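## Task

Move the five cases on the low table onto the empty pallet following the layer plan; each case is identified by a four-digit article number on its label. The pallet sits loose on the floor close to one end of the track and may be a little rotated. Positions are case centres relative to the pallet centre: a is along the pallet's long side (+a roughly toward +y) and b is along its short side (+b roughly toward the track). Bottom layer, on the deck, every case with its long side parallel to b: 2187 at a=+0.15 m, b=+0.20 m; 9527 at a=+0.45 m, b=+0.20 m; 3912 at a=+0.15 m, b=-0.20 m; 7093 at a=+0.45 m, b=-0.20 m. Top layer, resting on the bottom one: 8354 at a=+0.15 m, b=+0.00 m, long side parallel to b. Every case must lie within about a finger's width of its target. A case that falls to the floor may be picked back up, but it must finish lid up. At the end release all cases and move the tools away; anything held in place only by the robot is not counted.

## Robot and tools

ROBOT. Two UR20-type arms, left_arm and right_arm, each carry a four-cup vacuum tool and ride their own carriage on one shared track. left_rail moves left_arm on the +y half (position_m 0.6 to 3 m); right_rail moves right_arm on the -y half (-3 to -0.6 m). An arm's base is at x=0, y=its carriage position, z=0.04 m, facing +x. The names left/right do not mean image sides.

SCENE FRAME. Fixed to the table: table top is z=0, +z up, +x is the direction the arms face, +y is to their left. The track runs along y at x=0, y=0 at its middle. The table starts at x=0.50 m and covers y from -0.90 to 0.90 m; outside that the floor is at z=-0.53 m. cam_pallet_north views the -y track end, cam_pallet_south the +y end, with +y roughly rightward in both images. Other cameras: cam_high, cam_low (896x504), cam_left_wrist, cam_right_wrist (616x616); pallet cameras are 896x504.

TOOL. The cup point is the centre of the four cup rims; cups point along its +z. In cup-point axes the cups are at x=-62 and +62 mm, channel a at y=-104.5 mm, channel b at y=+104.5 mm; rims span 227 x 312 mm, each cup 103 mm wide. Both cups of a channel must seal fully on a flat, smooth area (no edges, holes or gaps under a rim) or that channel holds nothing. Cups compress up to about 21 mm under press or vacuum. Cardboard leaks, giving lower readings.

execute_actions(actions). A list of actions run in order. Each action may hold:
- rows: 1 to 15 rows, one per control step (1/30 s). Each row is 16 numbers in [-1,1]: left_arm dx, dy, dz, rx, ry, rz, then left suction_a, suction_b, then the same eight for right_arm. Both arms always appear. dx..rz are an offset of the target from the cup point's pose measured at the start of the action (for a call's first action, the last reported pose), expressed in the cup point's own axes; each row is measured from that same start, not added to the previous row. Scale: 1.0 = 0.6 m for dx/dy/dz and 180 degrees for the rotation vector rx,ry,rz. Suction values: above 0.01 is on, 0 is off; they persist, so resend the current values to keep a tool unchanged.
- steps: integer 1 to 450 (default 15), at least the number of rows. After the last row the arm keeps heading for that row's target.
- until: stop conditions on reported device fields, e.g. {"left_rail": {"position_status": ["!=", "moving"]}}; numbers need a comparison (=, !=, <, <=, >, >=). {"all": {"status": "ended"}} waits until nothing is moving; {"any": ...} until one running motion ends. It does not halt the arms.
- left_rail / right_rail: {"position_m": absolute carriage position in m}, {"speed_m_s": 0.01 to 1, starts at 1}, or {"stop": true} alone. Any out-of-range value or unknown name rejects the whole call.
An empty list just returns state and images.

MOTION LIMITS. Each step the commanded pose is clipped to 100 mm and 16 degrees from the measured pose; position wins over orientation. Large moves may fall short: send the remainder in a new action. Ramp offsets gradually (about 0.01 more per row, roughly 6 mm per step) to avoid shaking a load loose. Rail motion adds to tool motion, so let a carriage arrive before placing its tool in scene coordinates; carriages accelerate at 2 m/s2.

RESULTS. Per arm: end_effector_position (m) and end_effector_quat_wxyz in the scene frame, velocities, Hand target, Joint positions/velocities (rail, then six joints), Wrist force and Wrist torque in tool axes (offset up to ~10 N, saturates near 200 N). suction_measured_a/b: 0 no seal, 0.83+ airtight, settles within ~1.3 s. part_present_a/b: 1 when reading exceeds 0.09. Rails: position_m, position_status (moving, done, contact_stop, time_out, stopped, stopped_with_arm, stopped_for_other_arm), position_answer (taken/not_taken). "pose unreachable" means the clearance check altered or blocked that arm's command. Printed positions can be off at long reach.

zoom_image(camera, region): region [x0, y0, x1, y1] in pixels of that camera's latest image, at most 504x504. read_manual(section) returns only licence text. finished_scene(scene) ends the current scene (give its number) and reports success; irreversible.

RELEASING. Lower in tiny moves until the case touches, then in one action switch both channels off and back the tool straight away. For a handover, set the case down, switch the giver off before the taker on, and lift the giver clear.

AVOID. Collisions or pressing between the two arms, tools, cameras or held cases. Forces of 400 N or joint torques at limits (pan/lift 701, elbow 411, wrists 101 N m) cause a 10 s fault stop. Never knock anything out of the work area. Avoid drops, slips, fast carries of off-centre loads, and cups sealing onto the table. After stopped_for_other_arm, move an arm away from the other, wait, and resend.

Each tool is called as a command line: name --argument value for each argument, lists and objects as JSON in quotes; but a table of rows of numbers goes row by row, as --pt "numbers of a row", without its own name.

## Session

I'll start by looking at the current state of the scene.

execute_actions --actions '[]'

Scene clock: 0.00 s.
left_arm: end_effector_position=(+0.8508, +2.7175, +0.4400) suction_measured_a=0.00 part_present_a=0 suction_measured_b=0.00 part_present_b=0 end_effector_quat_wxyz=(-0.000, -0.001, +1.000, -0.000) end_effector_velocity=(+0.000, -0.000, -0.000) end_effector_angular_velocity=(+0.000, +0.000, -0.000) | right_arm: end_effector_position=(+0.8508, -1.0120, +0.4401) suction_measured_a=0.00 part_present_a=0 suction_measured_b=0.00 part_present_b=0 end_effector_quat_wxyz=(-0.000, -0.001, +1.000, +0.000) end_effector_velocity=(-0.000, +0.000, +0.000) end_effector_angular_velocity=(-0.000, -0.000, +0.000)
Joint positions: left_arm=[ 2.718 -0.239 -1.497  2.091 -2.164 -1.571  1.331] | right_arm=[-1.012 -0.239 -1.497  2.091 -2.164 -1.57   1.331]
Joint velocities: left_arm=[ 0. -0.  0. -0.  0. -0.  0.] | right_arm=[ 0.  0. -0.  0. -0.  0. -0.]
Wrist force (N, on the end effector, along its own x y z axes, offset not removed): no reading
Wrist torque (N m, same axes, about the end effector's origin, offset not removed): no reading
Hand target (left_arm): +0.851, +2.717, +0.440; -0.000, -0.001, +1.000, -0.000
Hand target (right_arm): +0.851, -1.012, +0.440; -0.000, -0.001, +1.000, +0.000
left_rail: position_m=2.718 position_m_goal=2.718 speed_m_s=1.00 position_status=done position_answer=taken refusals=0
right_rail: position_m=-1.012 position_m_goal=-1.012 speed_m_s=1.00 position_status=done position_answer=taken refusals=0

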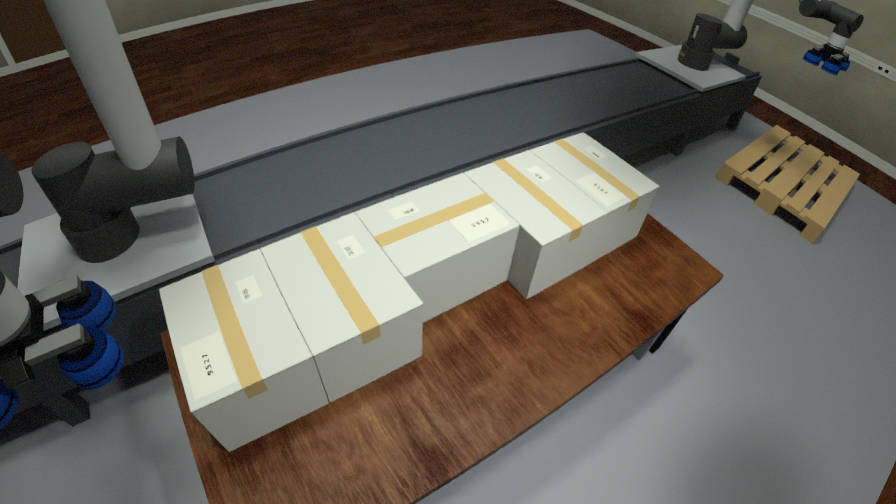

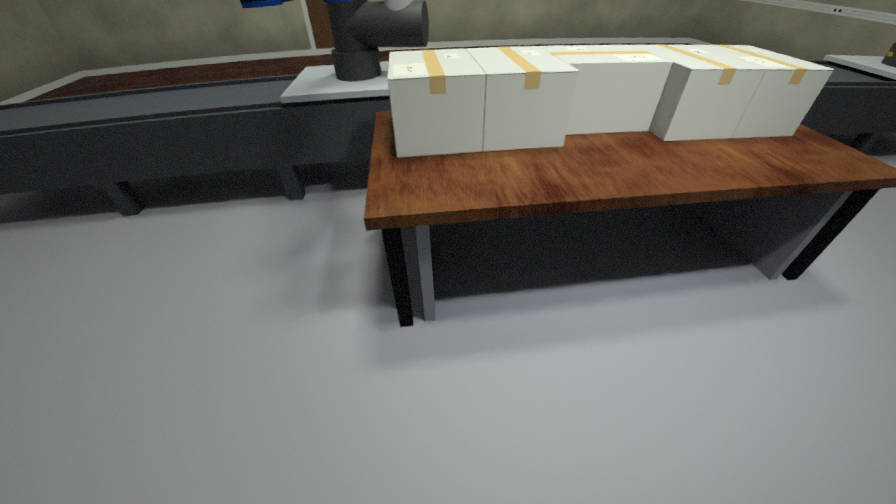

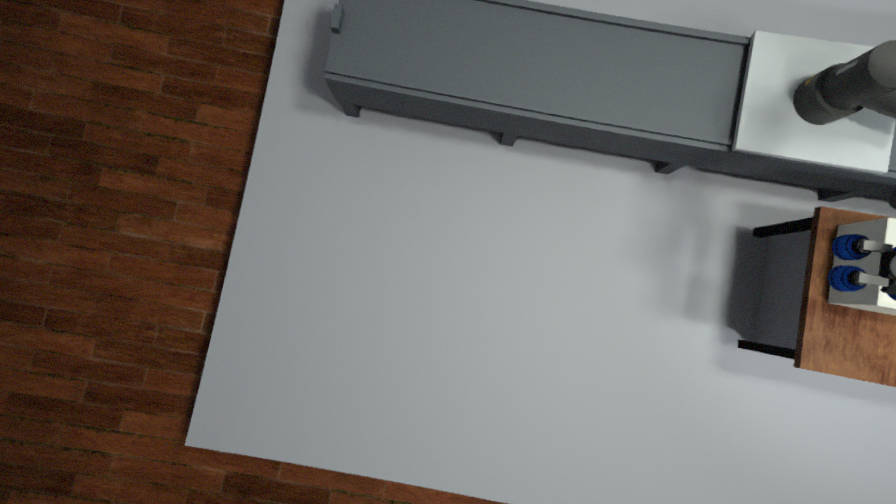

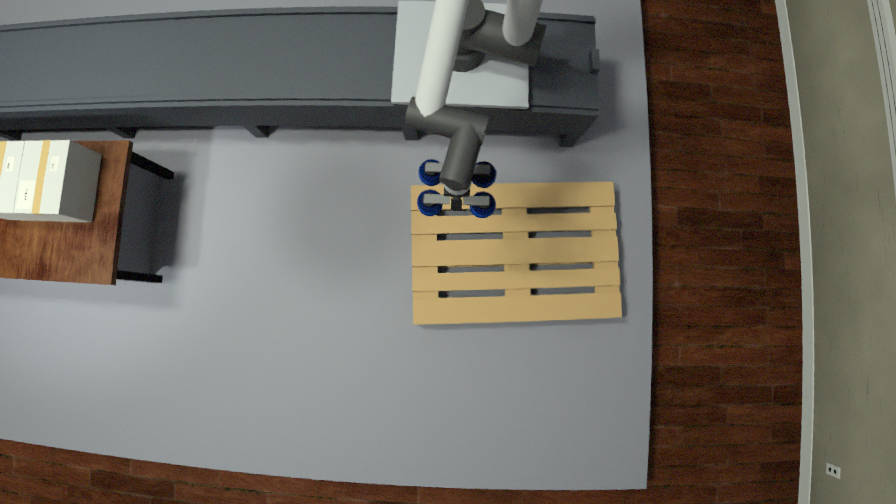

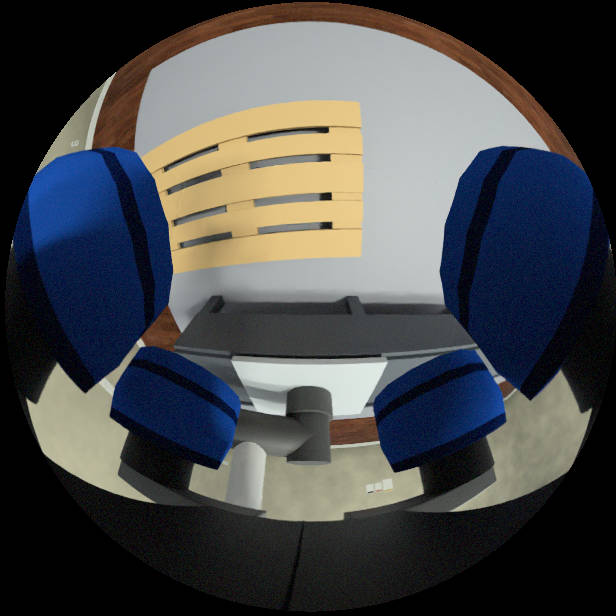

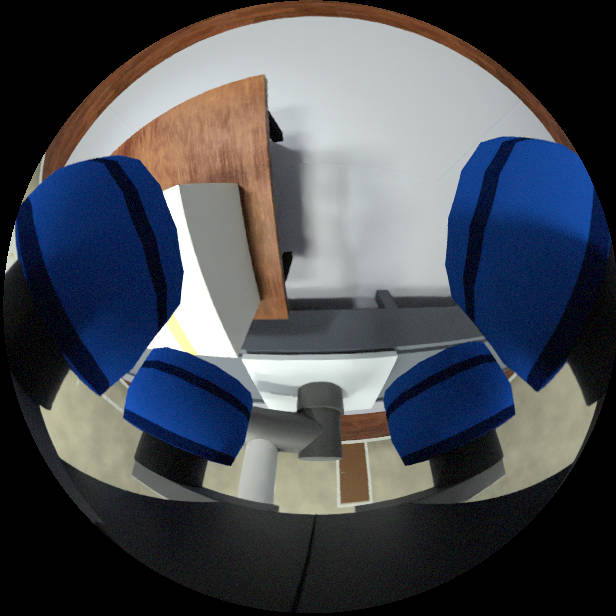

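zoom_image --camera "cam_high" --region '[150, 220, 450, 450]'

zoom_image --camera "cam_high" --region '[350, 130, 680, 310]'

zoom_image --camera "cam_pallet_south" --region '[360, 130, 680, 350]'

Region (150, 220, 450, 450) of cam_high's 896x504 image, scaled by 1.680, with more detail than that image has; it fills the top 386 rows of this view, and the rest is white.

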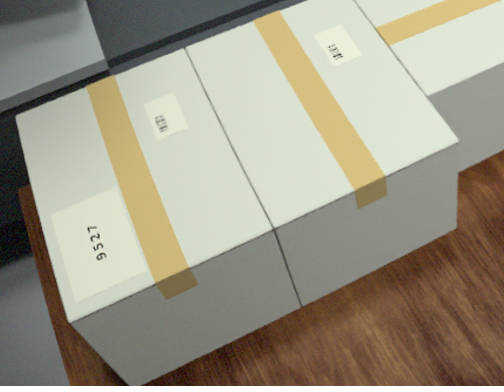

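Region (350, 130, 680, 310) of cam_high's 896x504 image, scaled by 1.527, with more detail than that image has; it fills the top 275 rows of this view, and the rest is white.

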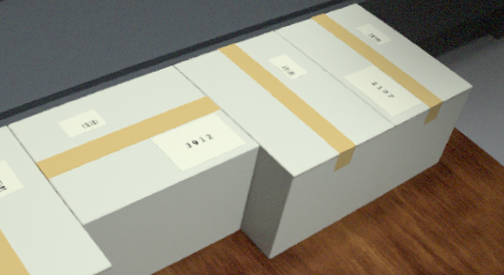

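Region (360, 130, 680, 350) of cam_pallet_south's 896x504 image, scaled by 1.575, with more detail than that image has; it fills the top 346 rows of this view, and the rest is white.

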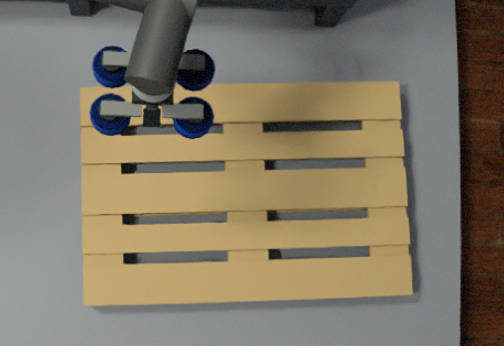

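zoom_image --camera "cam_high" --region '[220, 225, 380, 315]'

zoom_image --camera "cam_high" --region '[500, 135, 660, 225]'

zoom_image --camera "cam_low" --region '[370, 30, 850, 170]'

Region (220, 225, 380, 315) of cam_high's 896x504 image, scaled by 3.150, with more detail than that image has; it fills the top 284 rows of this view, and the rest is white.

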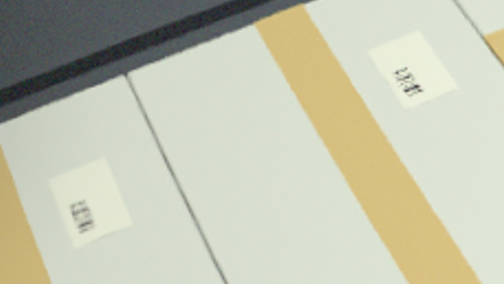

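Region (500, 135, 660, 225) of cam_high's 896x504 image, scaled by 3.150, with more detail than that image has; it fills the top 284 rows of this view, and the rest is white.

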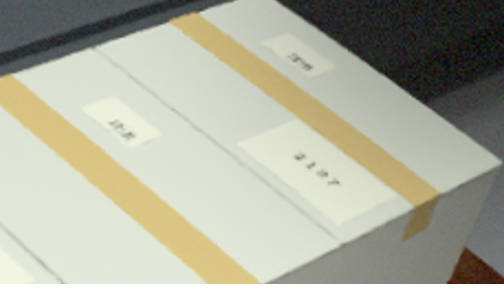

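Region (370, 30, 850, 170) of cam_low's 896x504 image, scaled by 1.050, with more detail than that image has; it fills the top 147 rows of this view, and the rest is white.

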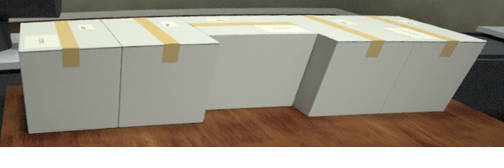

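zoom_image --camera "cam_right_wrist" --region '[100, 60, 320, 380]'

zoom_image --camera "cam_pallet_north" --region '[700, 180, 896, 400]'

Region (100, 60, 320, 380) of cam_right_wrist's 616x616 image, scaled by 1.575, with more detail than that image has; it fills the left 346 columns of this view, and the rest is white.

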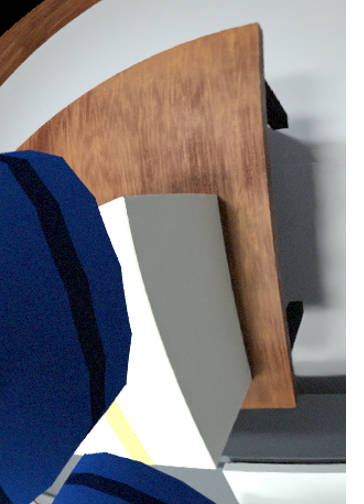

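Region (700, 180, 896, 400) of cam_pallet_north's 896x504 image, scaled by 2.291, with more detail than that image has; it fills the left 449 columns of this view, and the rest is white.

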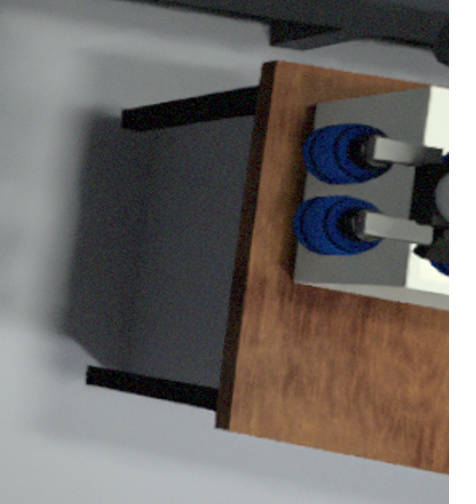

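zoom_image --camera "cam_high" --region '[330, 230, 375, 265]'

zoom_image --camera "cam_high" --region '[520, 160, 565, 190]'

Region (330, 230, 375, 265) of cam_high's 896x504 image, scaled by 11.200, with more detail than that image has.

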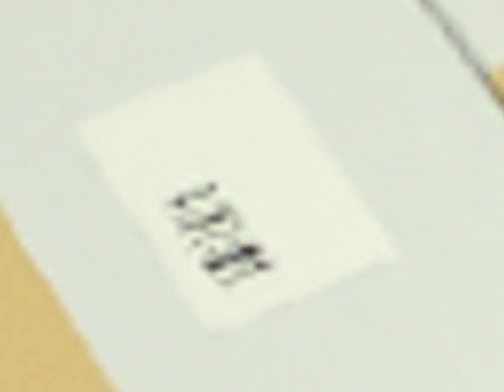

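Region (520, 160, 565, 190) of cam_high's 896x504 image, scaled by 11.200, with more detail than that image has.

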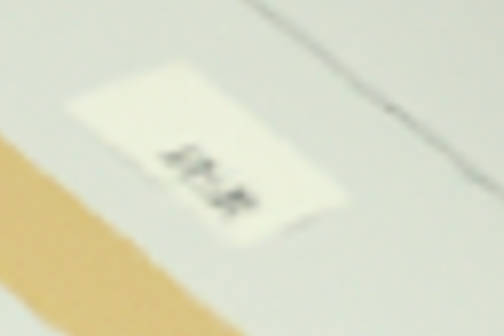

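zoom_image --camera "cam_pallet_south" --region '[580, 165, 640, 205]'

zoom_image --camera "cam_pallet_south" --region '[590, 295, 650, 335]'

zoom_image --camera "cam_pallet_south" --region '[390, 300, 450, 340]'

zoom_image --camera "cam_pallet_south" --region '[390, 160, 450, 200]'

Region (580, 165, 640, 205) of cam_pallet_south's 896x504 image, scaled by 8.400, with more detail than that image has.

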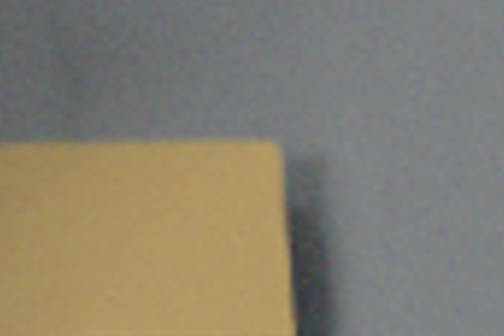

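Region (590, 295, 650, 335) of cam_pallet_south's 896x504 image, scaled by 8.400, with more detail than that image has.

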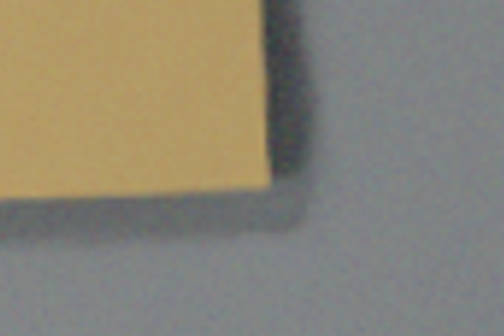

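Region (390, 300, 450, 340) of cam_pallet_south's 896x504 image, scaled by 8.400, with more detail than that image has.

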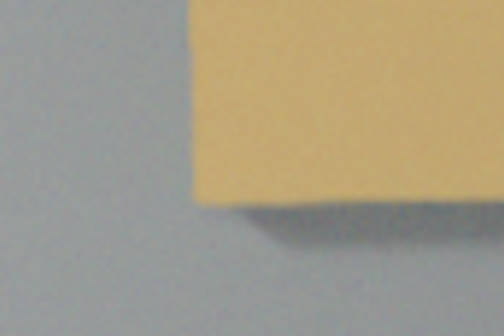

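Region (390, 160, 450, 200) of cam_pallet_south's 896x504 image, scaled by 8.400, with more detail than that image has.

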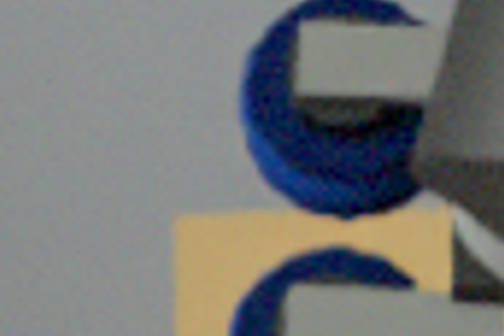

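execute_actions --actions '[{"rows": [[0,0,0,0,0,0.03,0,0, 0.03,0.03,0,0,-0.01,0,0,0],[0,0,0,0,0,0.07,0,0, 0.08,0.08,0,0,-0.02,0,0,0],[0,0,0,0,0,0.12,0,0, 0.15,0.15,0,0,-0.04,0,0,0],[0,0,0,0,0,0.18,0,0, 0.24,0.24,0,0,-0.07,0,0,0],[0,0,0,0,0,0.25,0,0, 0.35,0.35,0,0,-0.10,0,0,0],[0,0,0,0,0,0.32,0,0, 0.47,0.47,0,0,-0.13,0,0,0],[0,0,0,0,0,0.39,0,0, 0.60,0.60,0,0,-0.16,0,0,0],[0,0,0,0,0,0.45,0,0, 0.75,0.75,0.01,0,-0.20,0,0,0],[0,0,0,0,0,0.5,0,0, 0.95,0.95,0.03,0,-0.25,0,0,0]], "steps": 75, "left_rail": {"position_m": 1.8}, "until": {"all": {"status": "ended"}}}]'

Scene clock: 91.57 s.
left_arm: end_effector_position=(+0.8507, +1.7996, +0.4400) suction_measured_a=0.00 part_present_a=0 suction_measured_b=0.00 part_present_b=0 end_effector_quat_wxyz=(-0.001, +0.696, +0.718, +0.002) end_effector_velocity=(-0.000, +0.002, +0.000) end_effector_angular_velocity=(-0.025, +0.015, -0.237) | right_arm: end_effector_position=(+0.3950, -0.5805, +0.4245) suction_measured_a=0.00 part_present_a=0 suction_measured_b=0.00 part_present_b=0 end_effector_quat_wxyz=(+0.384, -0.014, +0.923, +0.016) end_effector_velocity=(-0.284, +0.309, -0.000) end_effector_angular_velocity=(-0.007, -0.037, +0.036)
Joint positions: left_arm=[ 1.8   -0.24  -1.498  2.092 -2.165 -1.567  2.87 ] | right_arm=[-1.012  0.694 -1.708  2.682 -3.226 -2.008  2.078]
Joint velocities: left_arm=[ 0.     0.012  0.004 -0.006  0.011 -0.028  0.249] | right_arm=[ 0.     1.01   0.139 -0.177  0.359 -0.636  0.815]
Wrist force (N, on the end effector, along its own x y z axes, offset not removed): left_arm=[-2.6 -0.1 1.1] | right_arm=[-4.2 -3.7 -1.3]
Wrist torque (N m, same axes, about the end effector's origin, offset not removed): left_arm=[-0.46 0.38 -0.11] | right_arm=[-0.39 0.49 -0.16]
Hand target (left_arm): +0.851, +1.800, +0.440; -0.000, +0.706, +0.708, -0.000
Hand target (right_arm): +0.341, -0.526, +0.425; +0.389, -0.017, +0.921, +0.018
Off the commanded pose (left_arm): 0.000 m, 2 deg.
Off the commanded pose (right_arm): 0.179 m, 2 deg; position clipped at the last step of the last action.
left_rail: position_m=1.800 position_m_goal=1.800 speed_m_s=1.00 position_status=done position_answer=taken refusals=0
right_rail: position_m=-1.012 position_m_goal=-1.012 speed_m_s=1.00 position_status=done position_answer=taken refusals=0

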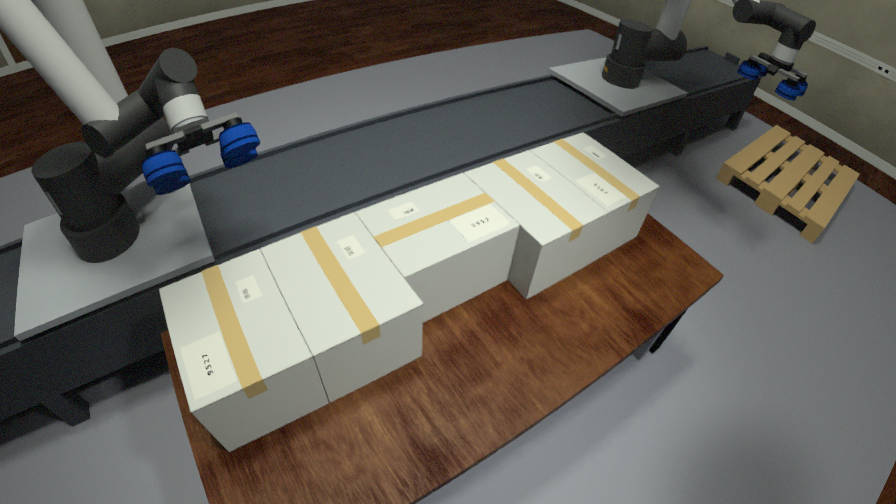

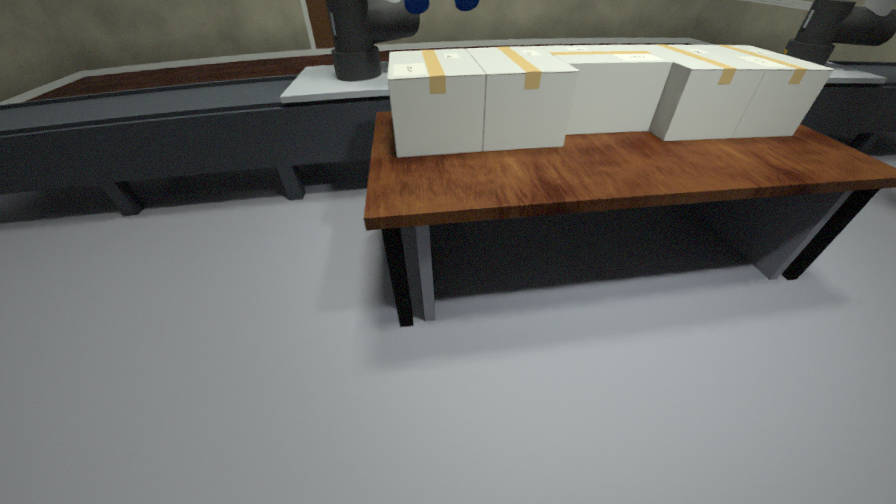

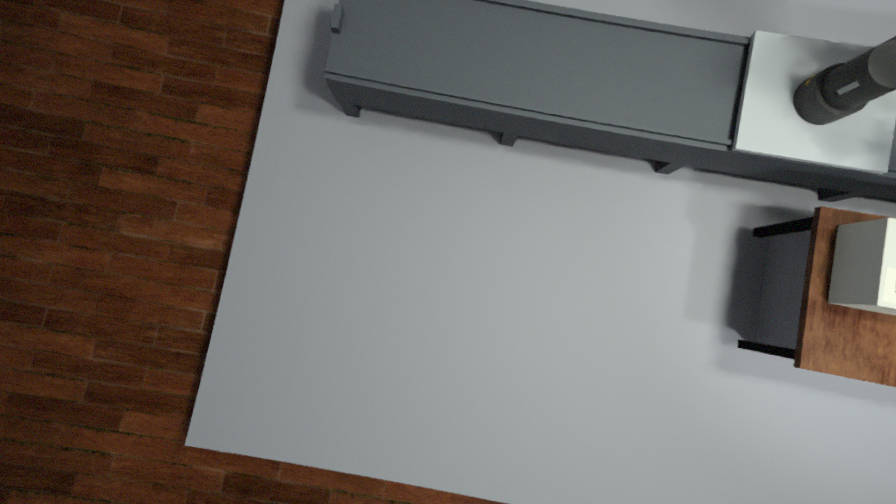

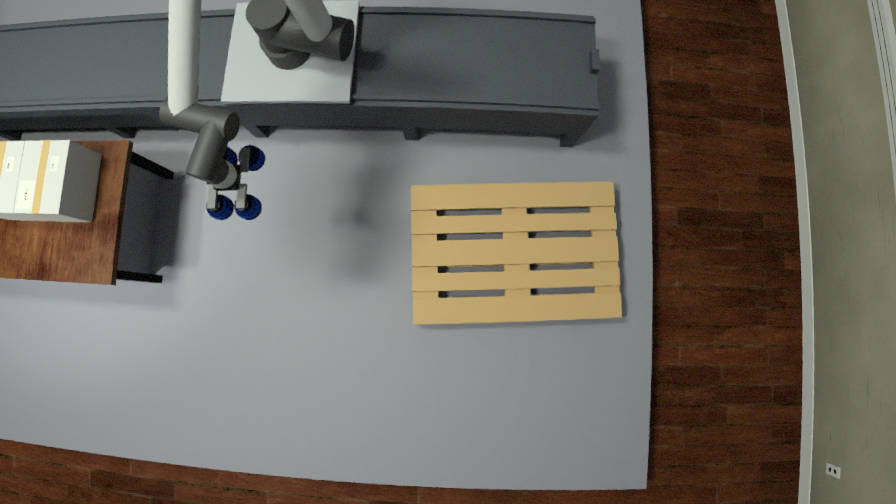

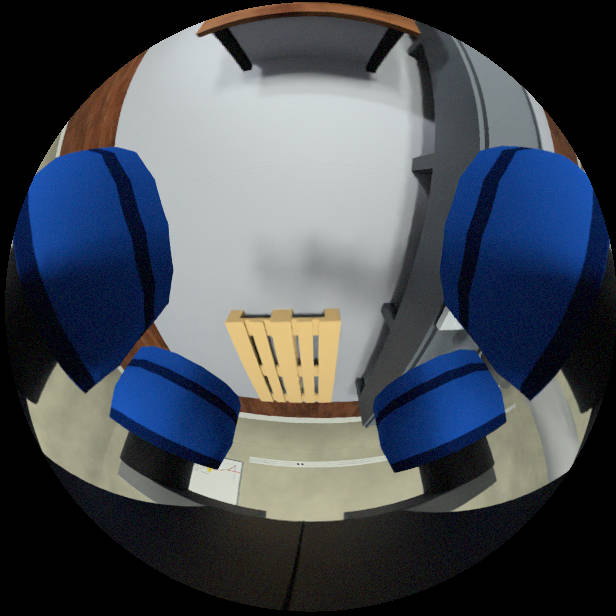

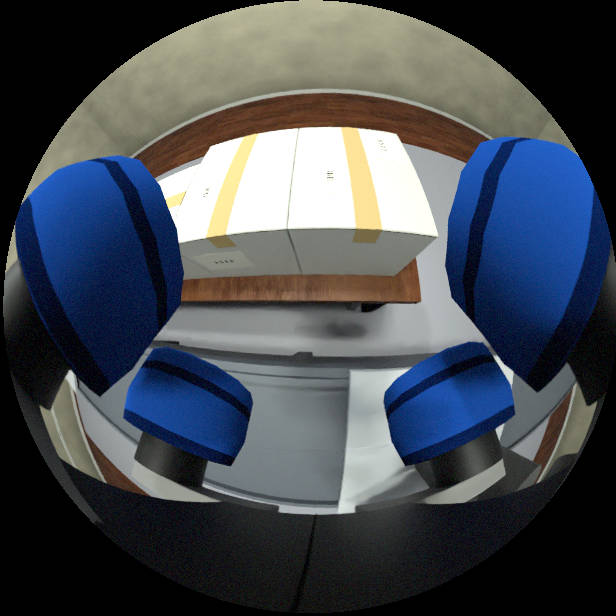

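zoom_image --camera "cam_right_wrist" --region '[170, 220, 450, 310]'

zoom_image --camera "cam_right_wrist" --region '[170, 120, 450, 250]'

Region (170, 220, 450, 310) of cam_right_wrist's 616x616 image, scaled by 1.800, with more detail than that image has; it fills the top 162 rows of this view, and the rest is white.

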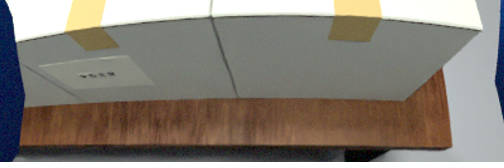

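Region (170, 120, 450, 250) of cam_right_wrist's 616x616 image, scaled by 1.800, with more detail than that image has; it fills the top 234 rows of this view, and the rest is white.

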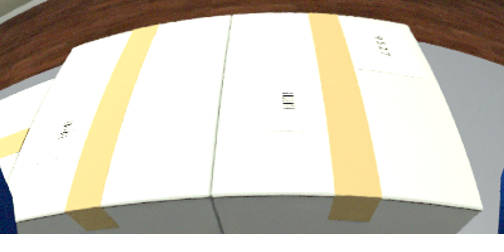

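zoom_image --camera "cam_right_wrist" --region '[185, 240, 265, 285]'

Region (185, 240, 265, 285) of cam_right_wrist's 616x616 image, scaled by 6.300, with more detail than that image has; it fills the top 284 rows of this view, and the rest is white.

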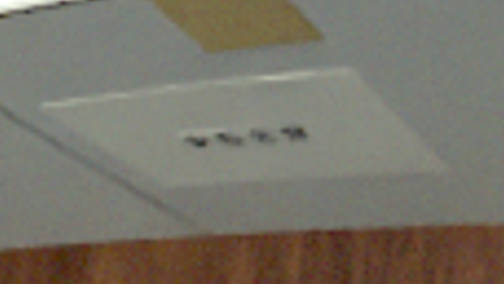

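execute_actions --actions '[{"rows": [[0,0,0,0,0,0,0,0, 0.05,0.08,0.01,0,0,0,0,0],[0,0,0,0,0,0,0,0, 0.12,0.18,0.02,0,0,0,0,0],[0,0,0,0,0,0,0,0, 0.2,0.3,0.03,0,0,0,0,0],[0,0,0,0,0,0,0,0, 0.26,0.385,0.035,0,0,0,0,0]], "steps": 40, "left_rail": {"position_m": 1.1}}]'

Scene clock: 106.93 s.
left_arm: end_effector_position=(+0.8507, +1.0995, +0.4400) suction_measured_a=0.00 part_present_a=0 suction_measured_b=0.00 part_present_b=0 end_effector_quat_wxyz=(-0.001, +0.696, +0.718, +0.002) end_effector_velocity=(-0.000, +0.001, +0.000) end_effector_angular_velocity=(-0.000, -0.000, +0.001) | right_arm: end_effector_position=(+0.2915, -0.3506, +0.3031) suction_measured_a=0.00 part_present_a=0 suction_measured_b=0.00 part_present_b=0 end_effector_quat_wxyz=(+0.384, -0.014, +0.923, +0.016) end_effector_velocity=(-0.000, +0.001, -0.000) end_effector_angular_velocity=(-0.000, -0.000, -0.000)
Joint positions: left_arm=[ 1.1   -0.24  -1.498  2.092 -2.165 -1.567  2.87 ] | right_arm=[-1.012  1.126 -1.326  2.514 -3.209 -2.243  2.508]
Joint velocities: left_arm=[ 0.     0.001 -0.     0.    -0.     0.    -0.   ] | right_arm=[ 0.     0.001  0.001 -0.001  0.    -0.     0.001]
Wrist force (N, on the end effector, along its own x y z axes, offset not removed): left_arm=[-1.3 -2.2 8.1] | right_arm=[-4.5 -4.9 -2.1]
Wrist torque (N m, same axes, about the end effector's origin, offset not removed): left_arm=[-0.98 0.29 -0.06] | right_arm=[-0.64 0.50 -0.17]
Hand target (left_arm): +0.851, +1.100, +0.440; -0.001, +0.696, +0.718, +0.002
Hand target (right_arm): +0.291, -0.351, +0.303; +0.384, -0.014, +0.923, +0.016
Off the commanded pose (left_arm): 0.000 m, 0 deg.
Off the commanded pose (right_arm): 0.000 m, 0 deg.
left_rail: position_m=1.100 position_m_goal=1.100 speed_m_s=1.00 position_status=done position_answer=taken refusals=0
right_rail: position_m=-1.012 position_m_goal=-1.012 speed_m_s=1.00 position_status=done position_answer=taken refusals=0

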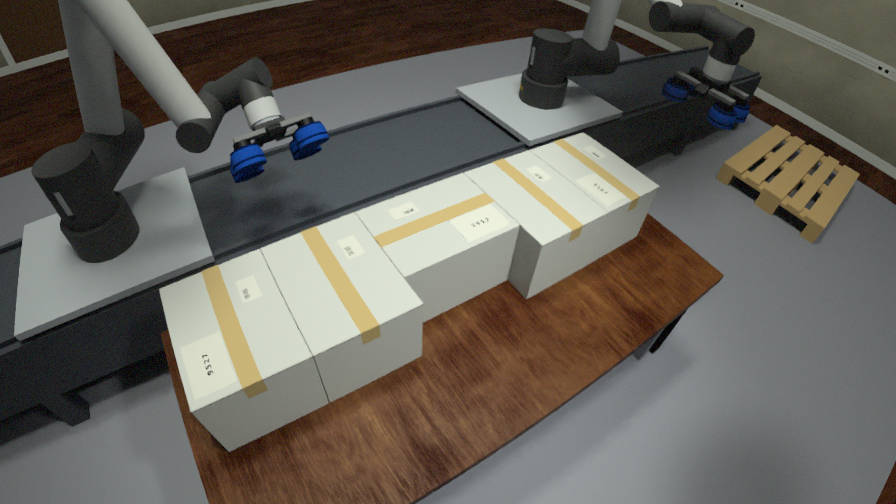

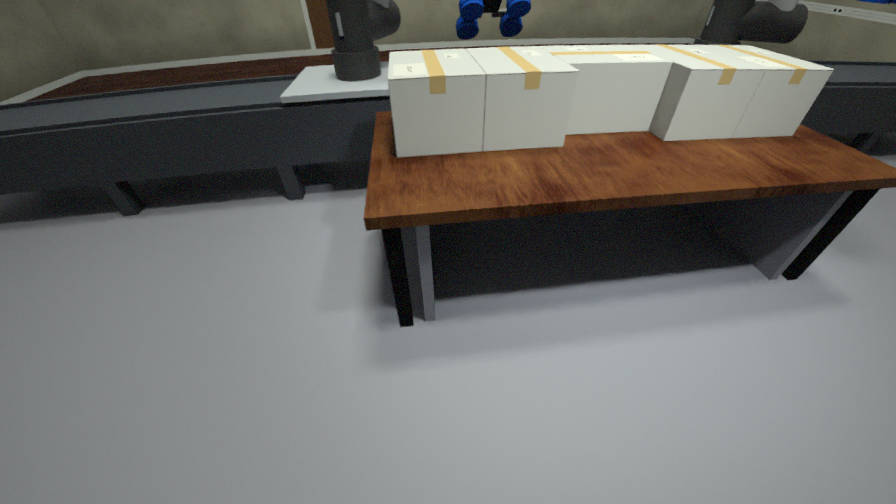

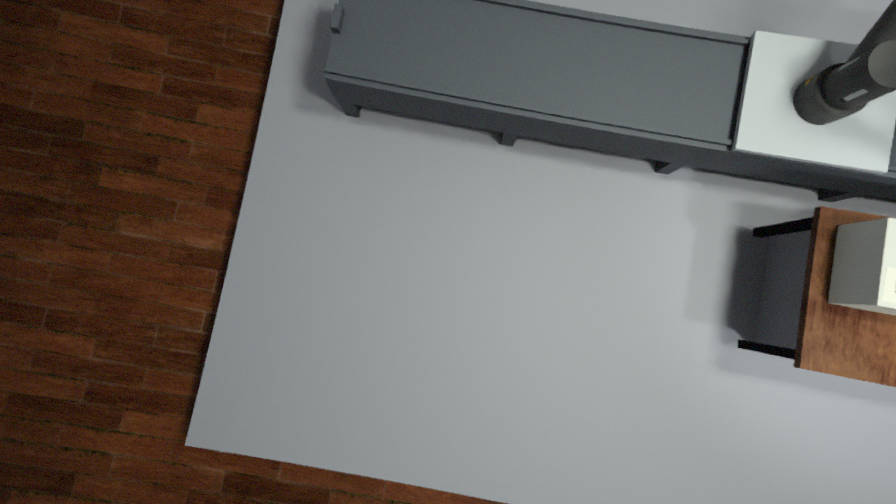

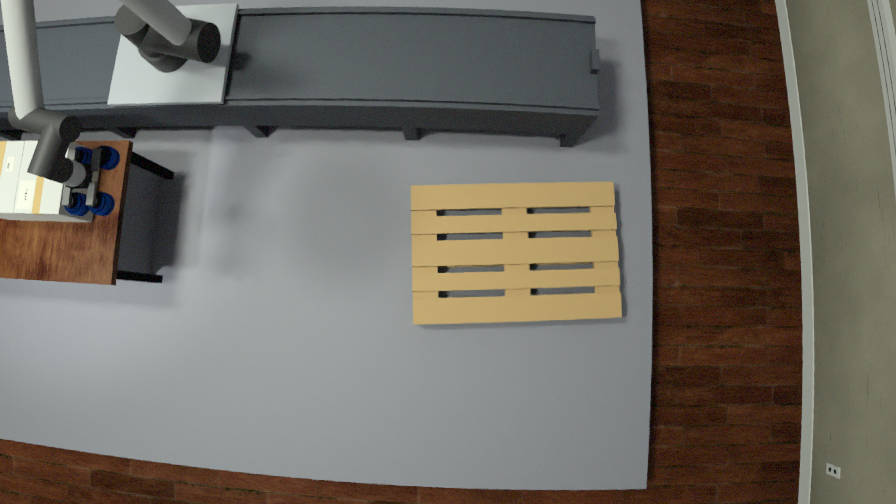

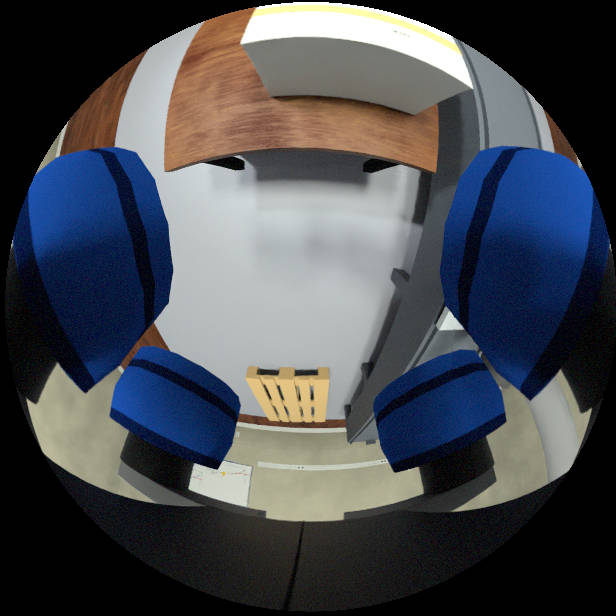

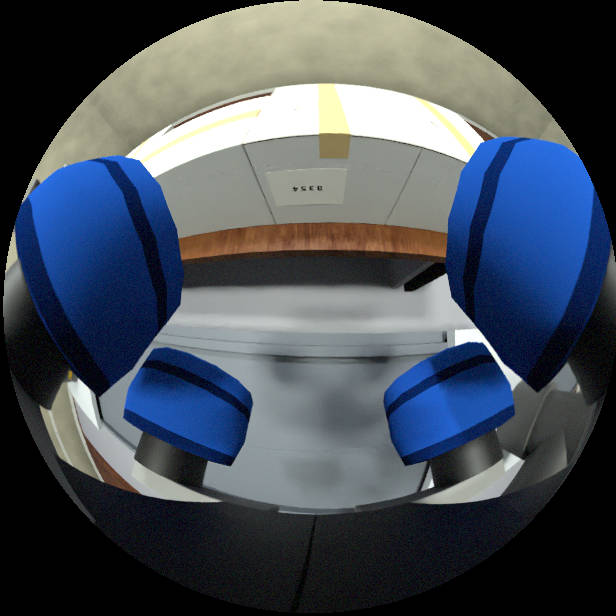

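zoom_image --camera "cam_right_wrist" --region '[140, 70, 480, 270]'

Region (140, 70, 480, 270) of cam_right_wrist's 616x616 image, scaled by 1.482, with more detail than that image has; it fills the top 296 rows of this view, and the rest is white.

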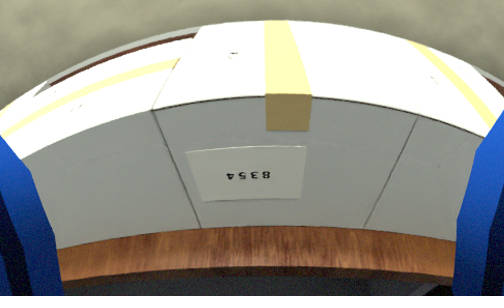

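zoom_image --camera "cam_right_wrist" --region '[260, 160, 350, 215]'

Region (260, 160, 350, 215) of cam_right_wrist's 616x616 image, scaled by 5.600, with more detail than that image has.

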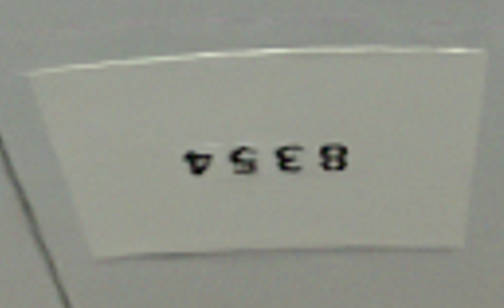

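zoom_image --camera "cam_left_wrist" --region '[150, 0, 500, 190]'

Region (150, 0, 500, 190) of cam_left_wrist's 616x616 image, scaled by 1.440, with more detail than that image has; it fills the top 274 rows of this view, and the rest is white.

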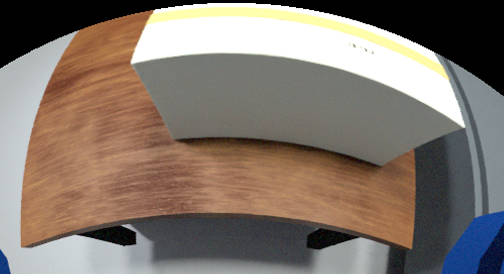

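execute_actions --actions '[{"rows": [[-0.03,-0.02,0,0,0,0.002,0,0, 0,0,0,0,0,0,0,0],[-0.07,-0.04,0,0,0,0.004,0,0, 0,0,0,0,0,0,0,0],[-0.12,-0.07,0,0,0,0.006,0,0, 0,0,0,0,0,0,0,0],[-0.18,-0.10,0,0,0,0.008,0,0, 0,0,0,0,0,0,0,0],[-0.23,-0.13,0,0,0,0.01,0,0, 0,0,0,0,0,0,0,0],[-0.266,-0.151,0,0,0,0.01,0,0, 0,0,0,0,0,0,0,0]], "steps": 36, "left_rail": {"position_m": 0.75}, "right_rail": {"position_m": -3.0}}]'

Scene clock: 143.43 s.
left_arm: end_effector_position=(+0.7648, +0.5873, +0.4393) suction_measured_a=0.00 part_present_a=0 suction_measured_b=0.00 part_present_b=0 end_effector_quat_wxyz=(-0.001, +0.707, +0.707, +0.002) end_effector_velocity=(-0.000, -0.001, +0.000) end_effector_angular_velocity=(+0.000, -0.000, -0.000) | right_arm: end_effector_position=(+0.2914, -1.2555, +0.3031) suction_measured_a=0.00 part_present_a=0 suction_measured_b=0.00 part_present_b=0 end_effector_quat_wxyz=(+0.384, -0.014, +0.923, +0.016) end_effector_velocity=(+0.000, -1.000, +0.000) end_effector_angular_velocity=(+0.000, -0.000, -0.000)
Joint positions: left_arm=[ 0.75  -0.471 -1.577  2.176 -2.169 -1.567  2.671] | right_arm=[-1.917  1.126 -1.326  2.514 -3.209 -2.243  2.508]
Joint velocities: left_arm=[ 0.    -0.001 -0.     0.     0.     0.    -0.001] | right_arm=[-1. -0. -0. -0. -0. -0. -0.]
Wrist force (N, on the end effector, along its own x y z axes, offset not removed): left_arm=[0.8 2.5 1.1] | right_arm=[-4.3 -0.4 -0.7]
Wrist torque (N m, same axes, about the end effector's origin, offset not removed): left_arm=[-0.23 0.05 -0.03] | right_arm=[-0.07 0.50 -0.08]
Hand target (left_arm): +0.765, +0.587, +0.439; -0.001, +0.707, +0.707, +0.002
Hand target (right_arm): +0.291, -1.317, +0.303; +0.384, -0.014, +0.923, +0.016
Off the commanded pose (left_arm): 0.000 m, 0 deg.
Off the commanded pose (right_arm): 0.000 m, 0 deg.
left_rail: position_m=0.750 position_m_goal=0.750 speed_m_s=1.00 position_status=done position_answer=taken refusals=0
right_rail: position_m=-1.917 position_m_goal=-3.000 speed_m_s=1.00 position_status=moving position_answer=taken refusals=0

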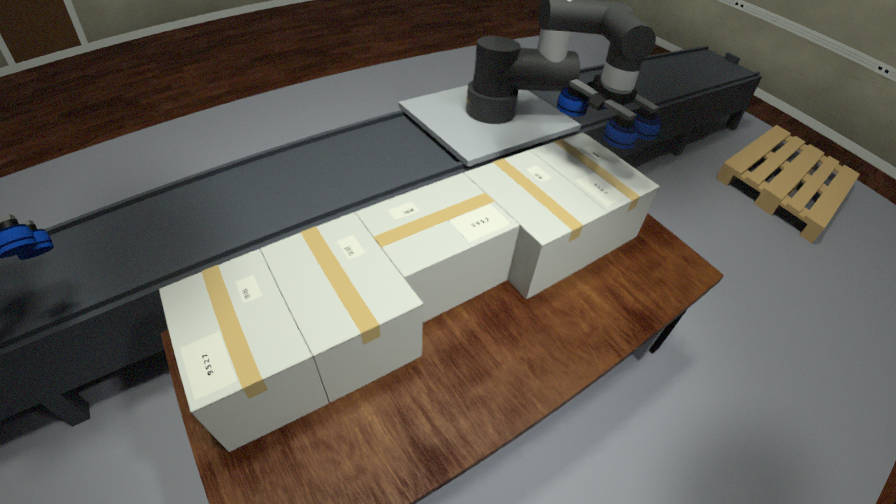

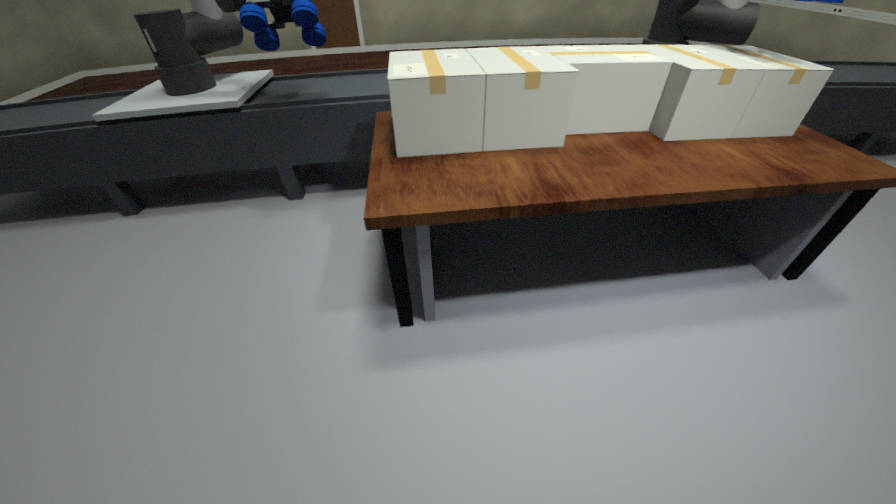

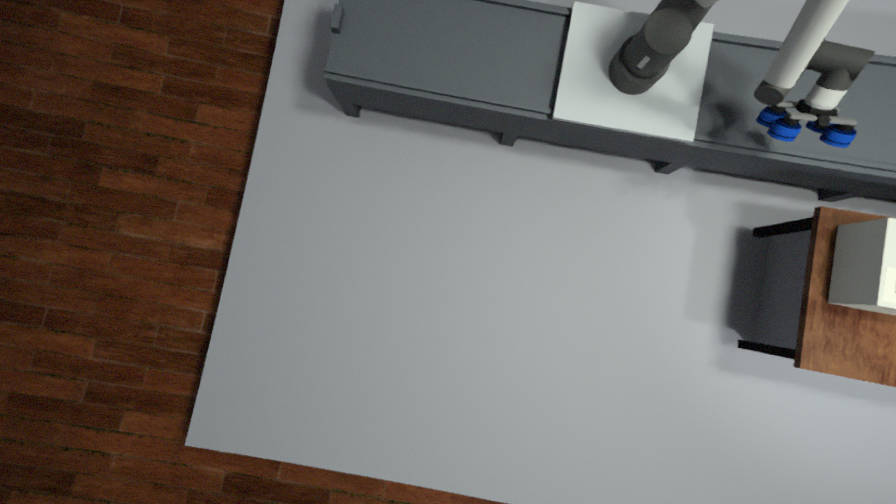

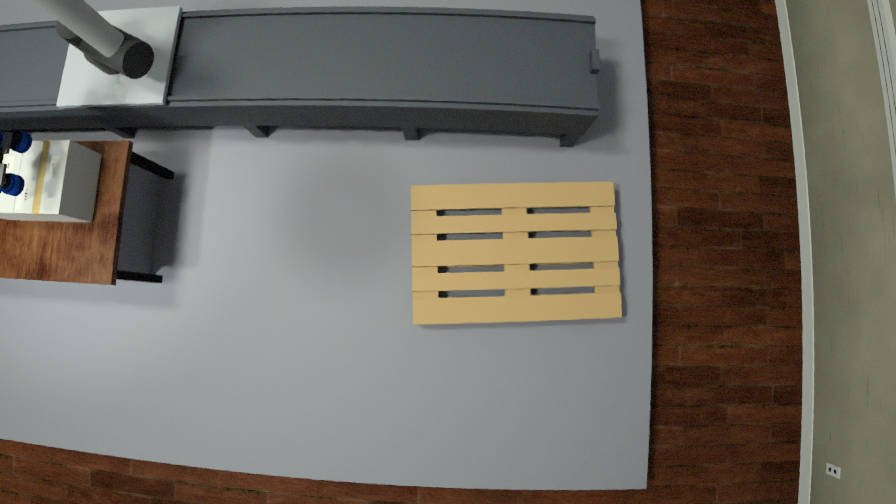

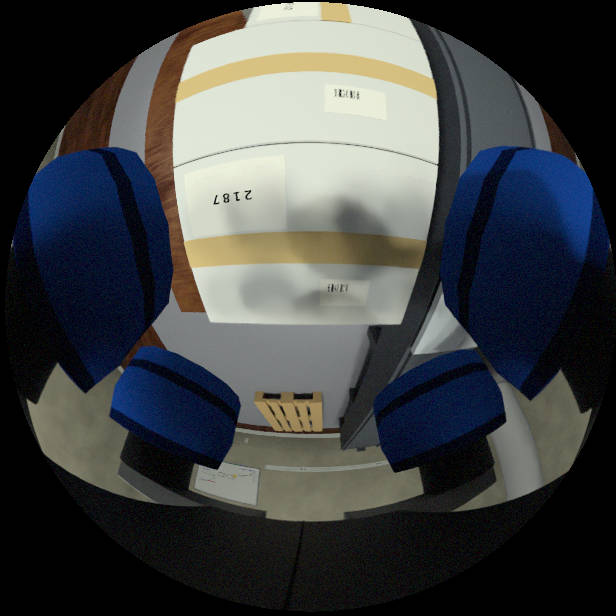

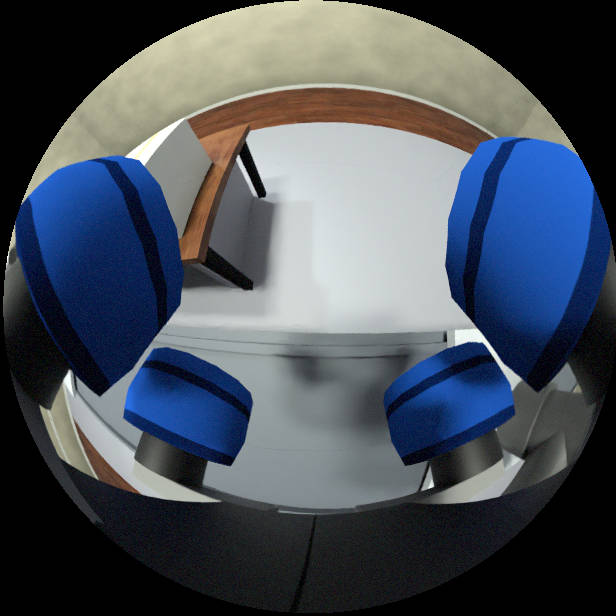

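zoom_image --camera "cam_left_wrist" --region '[150, 120, 460, 340]'

zoom_image --camera "cam_left_wrist" --region '[310, 70, 400, 130]'

Region (150, 120, 460, 340) of cam_left_wrist's 616x616 image, scaled by 1.626, with more detail than that image has; it fills the top 358 rows of this view, and the rest is white.

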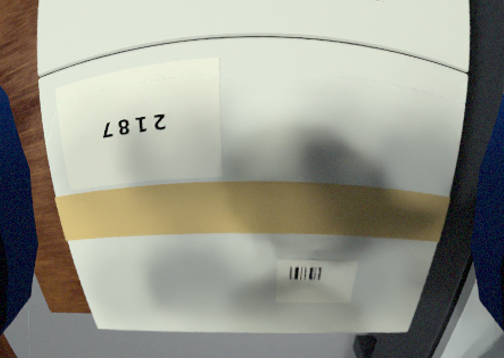

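Region (310, 70, 400, 130) of cam_left_wrist's 616x616 image, scaled by 5.600, with more detail than that image has.

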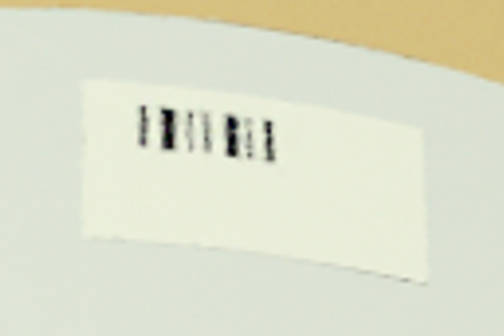

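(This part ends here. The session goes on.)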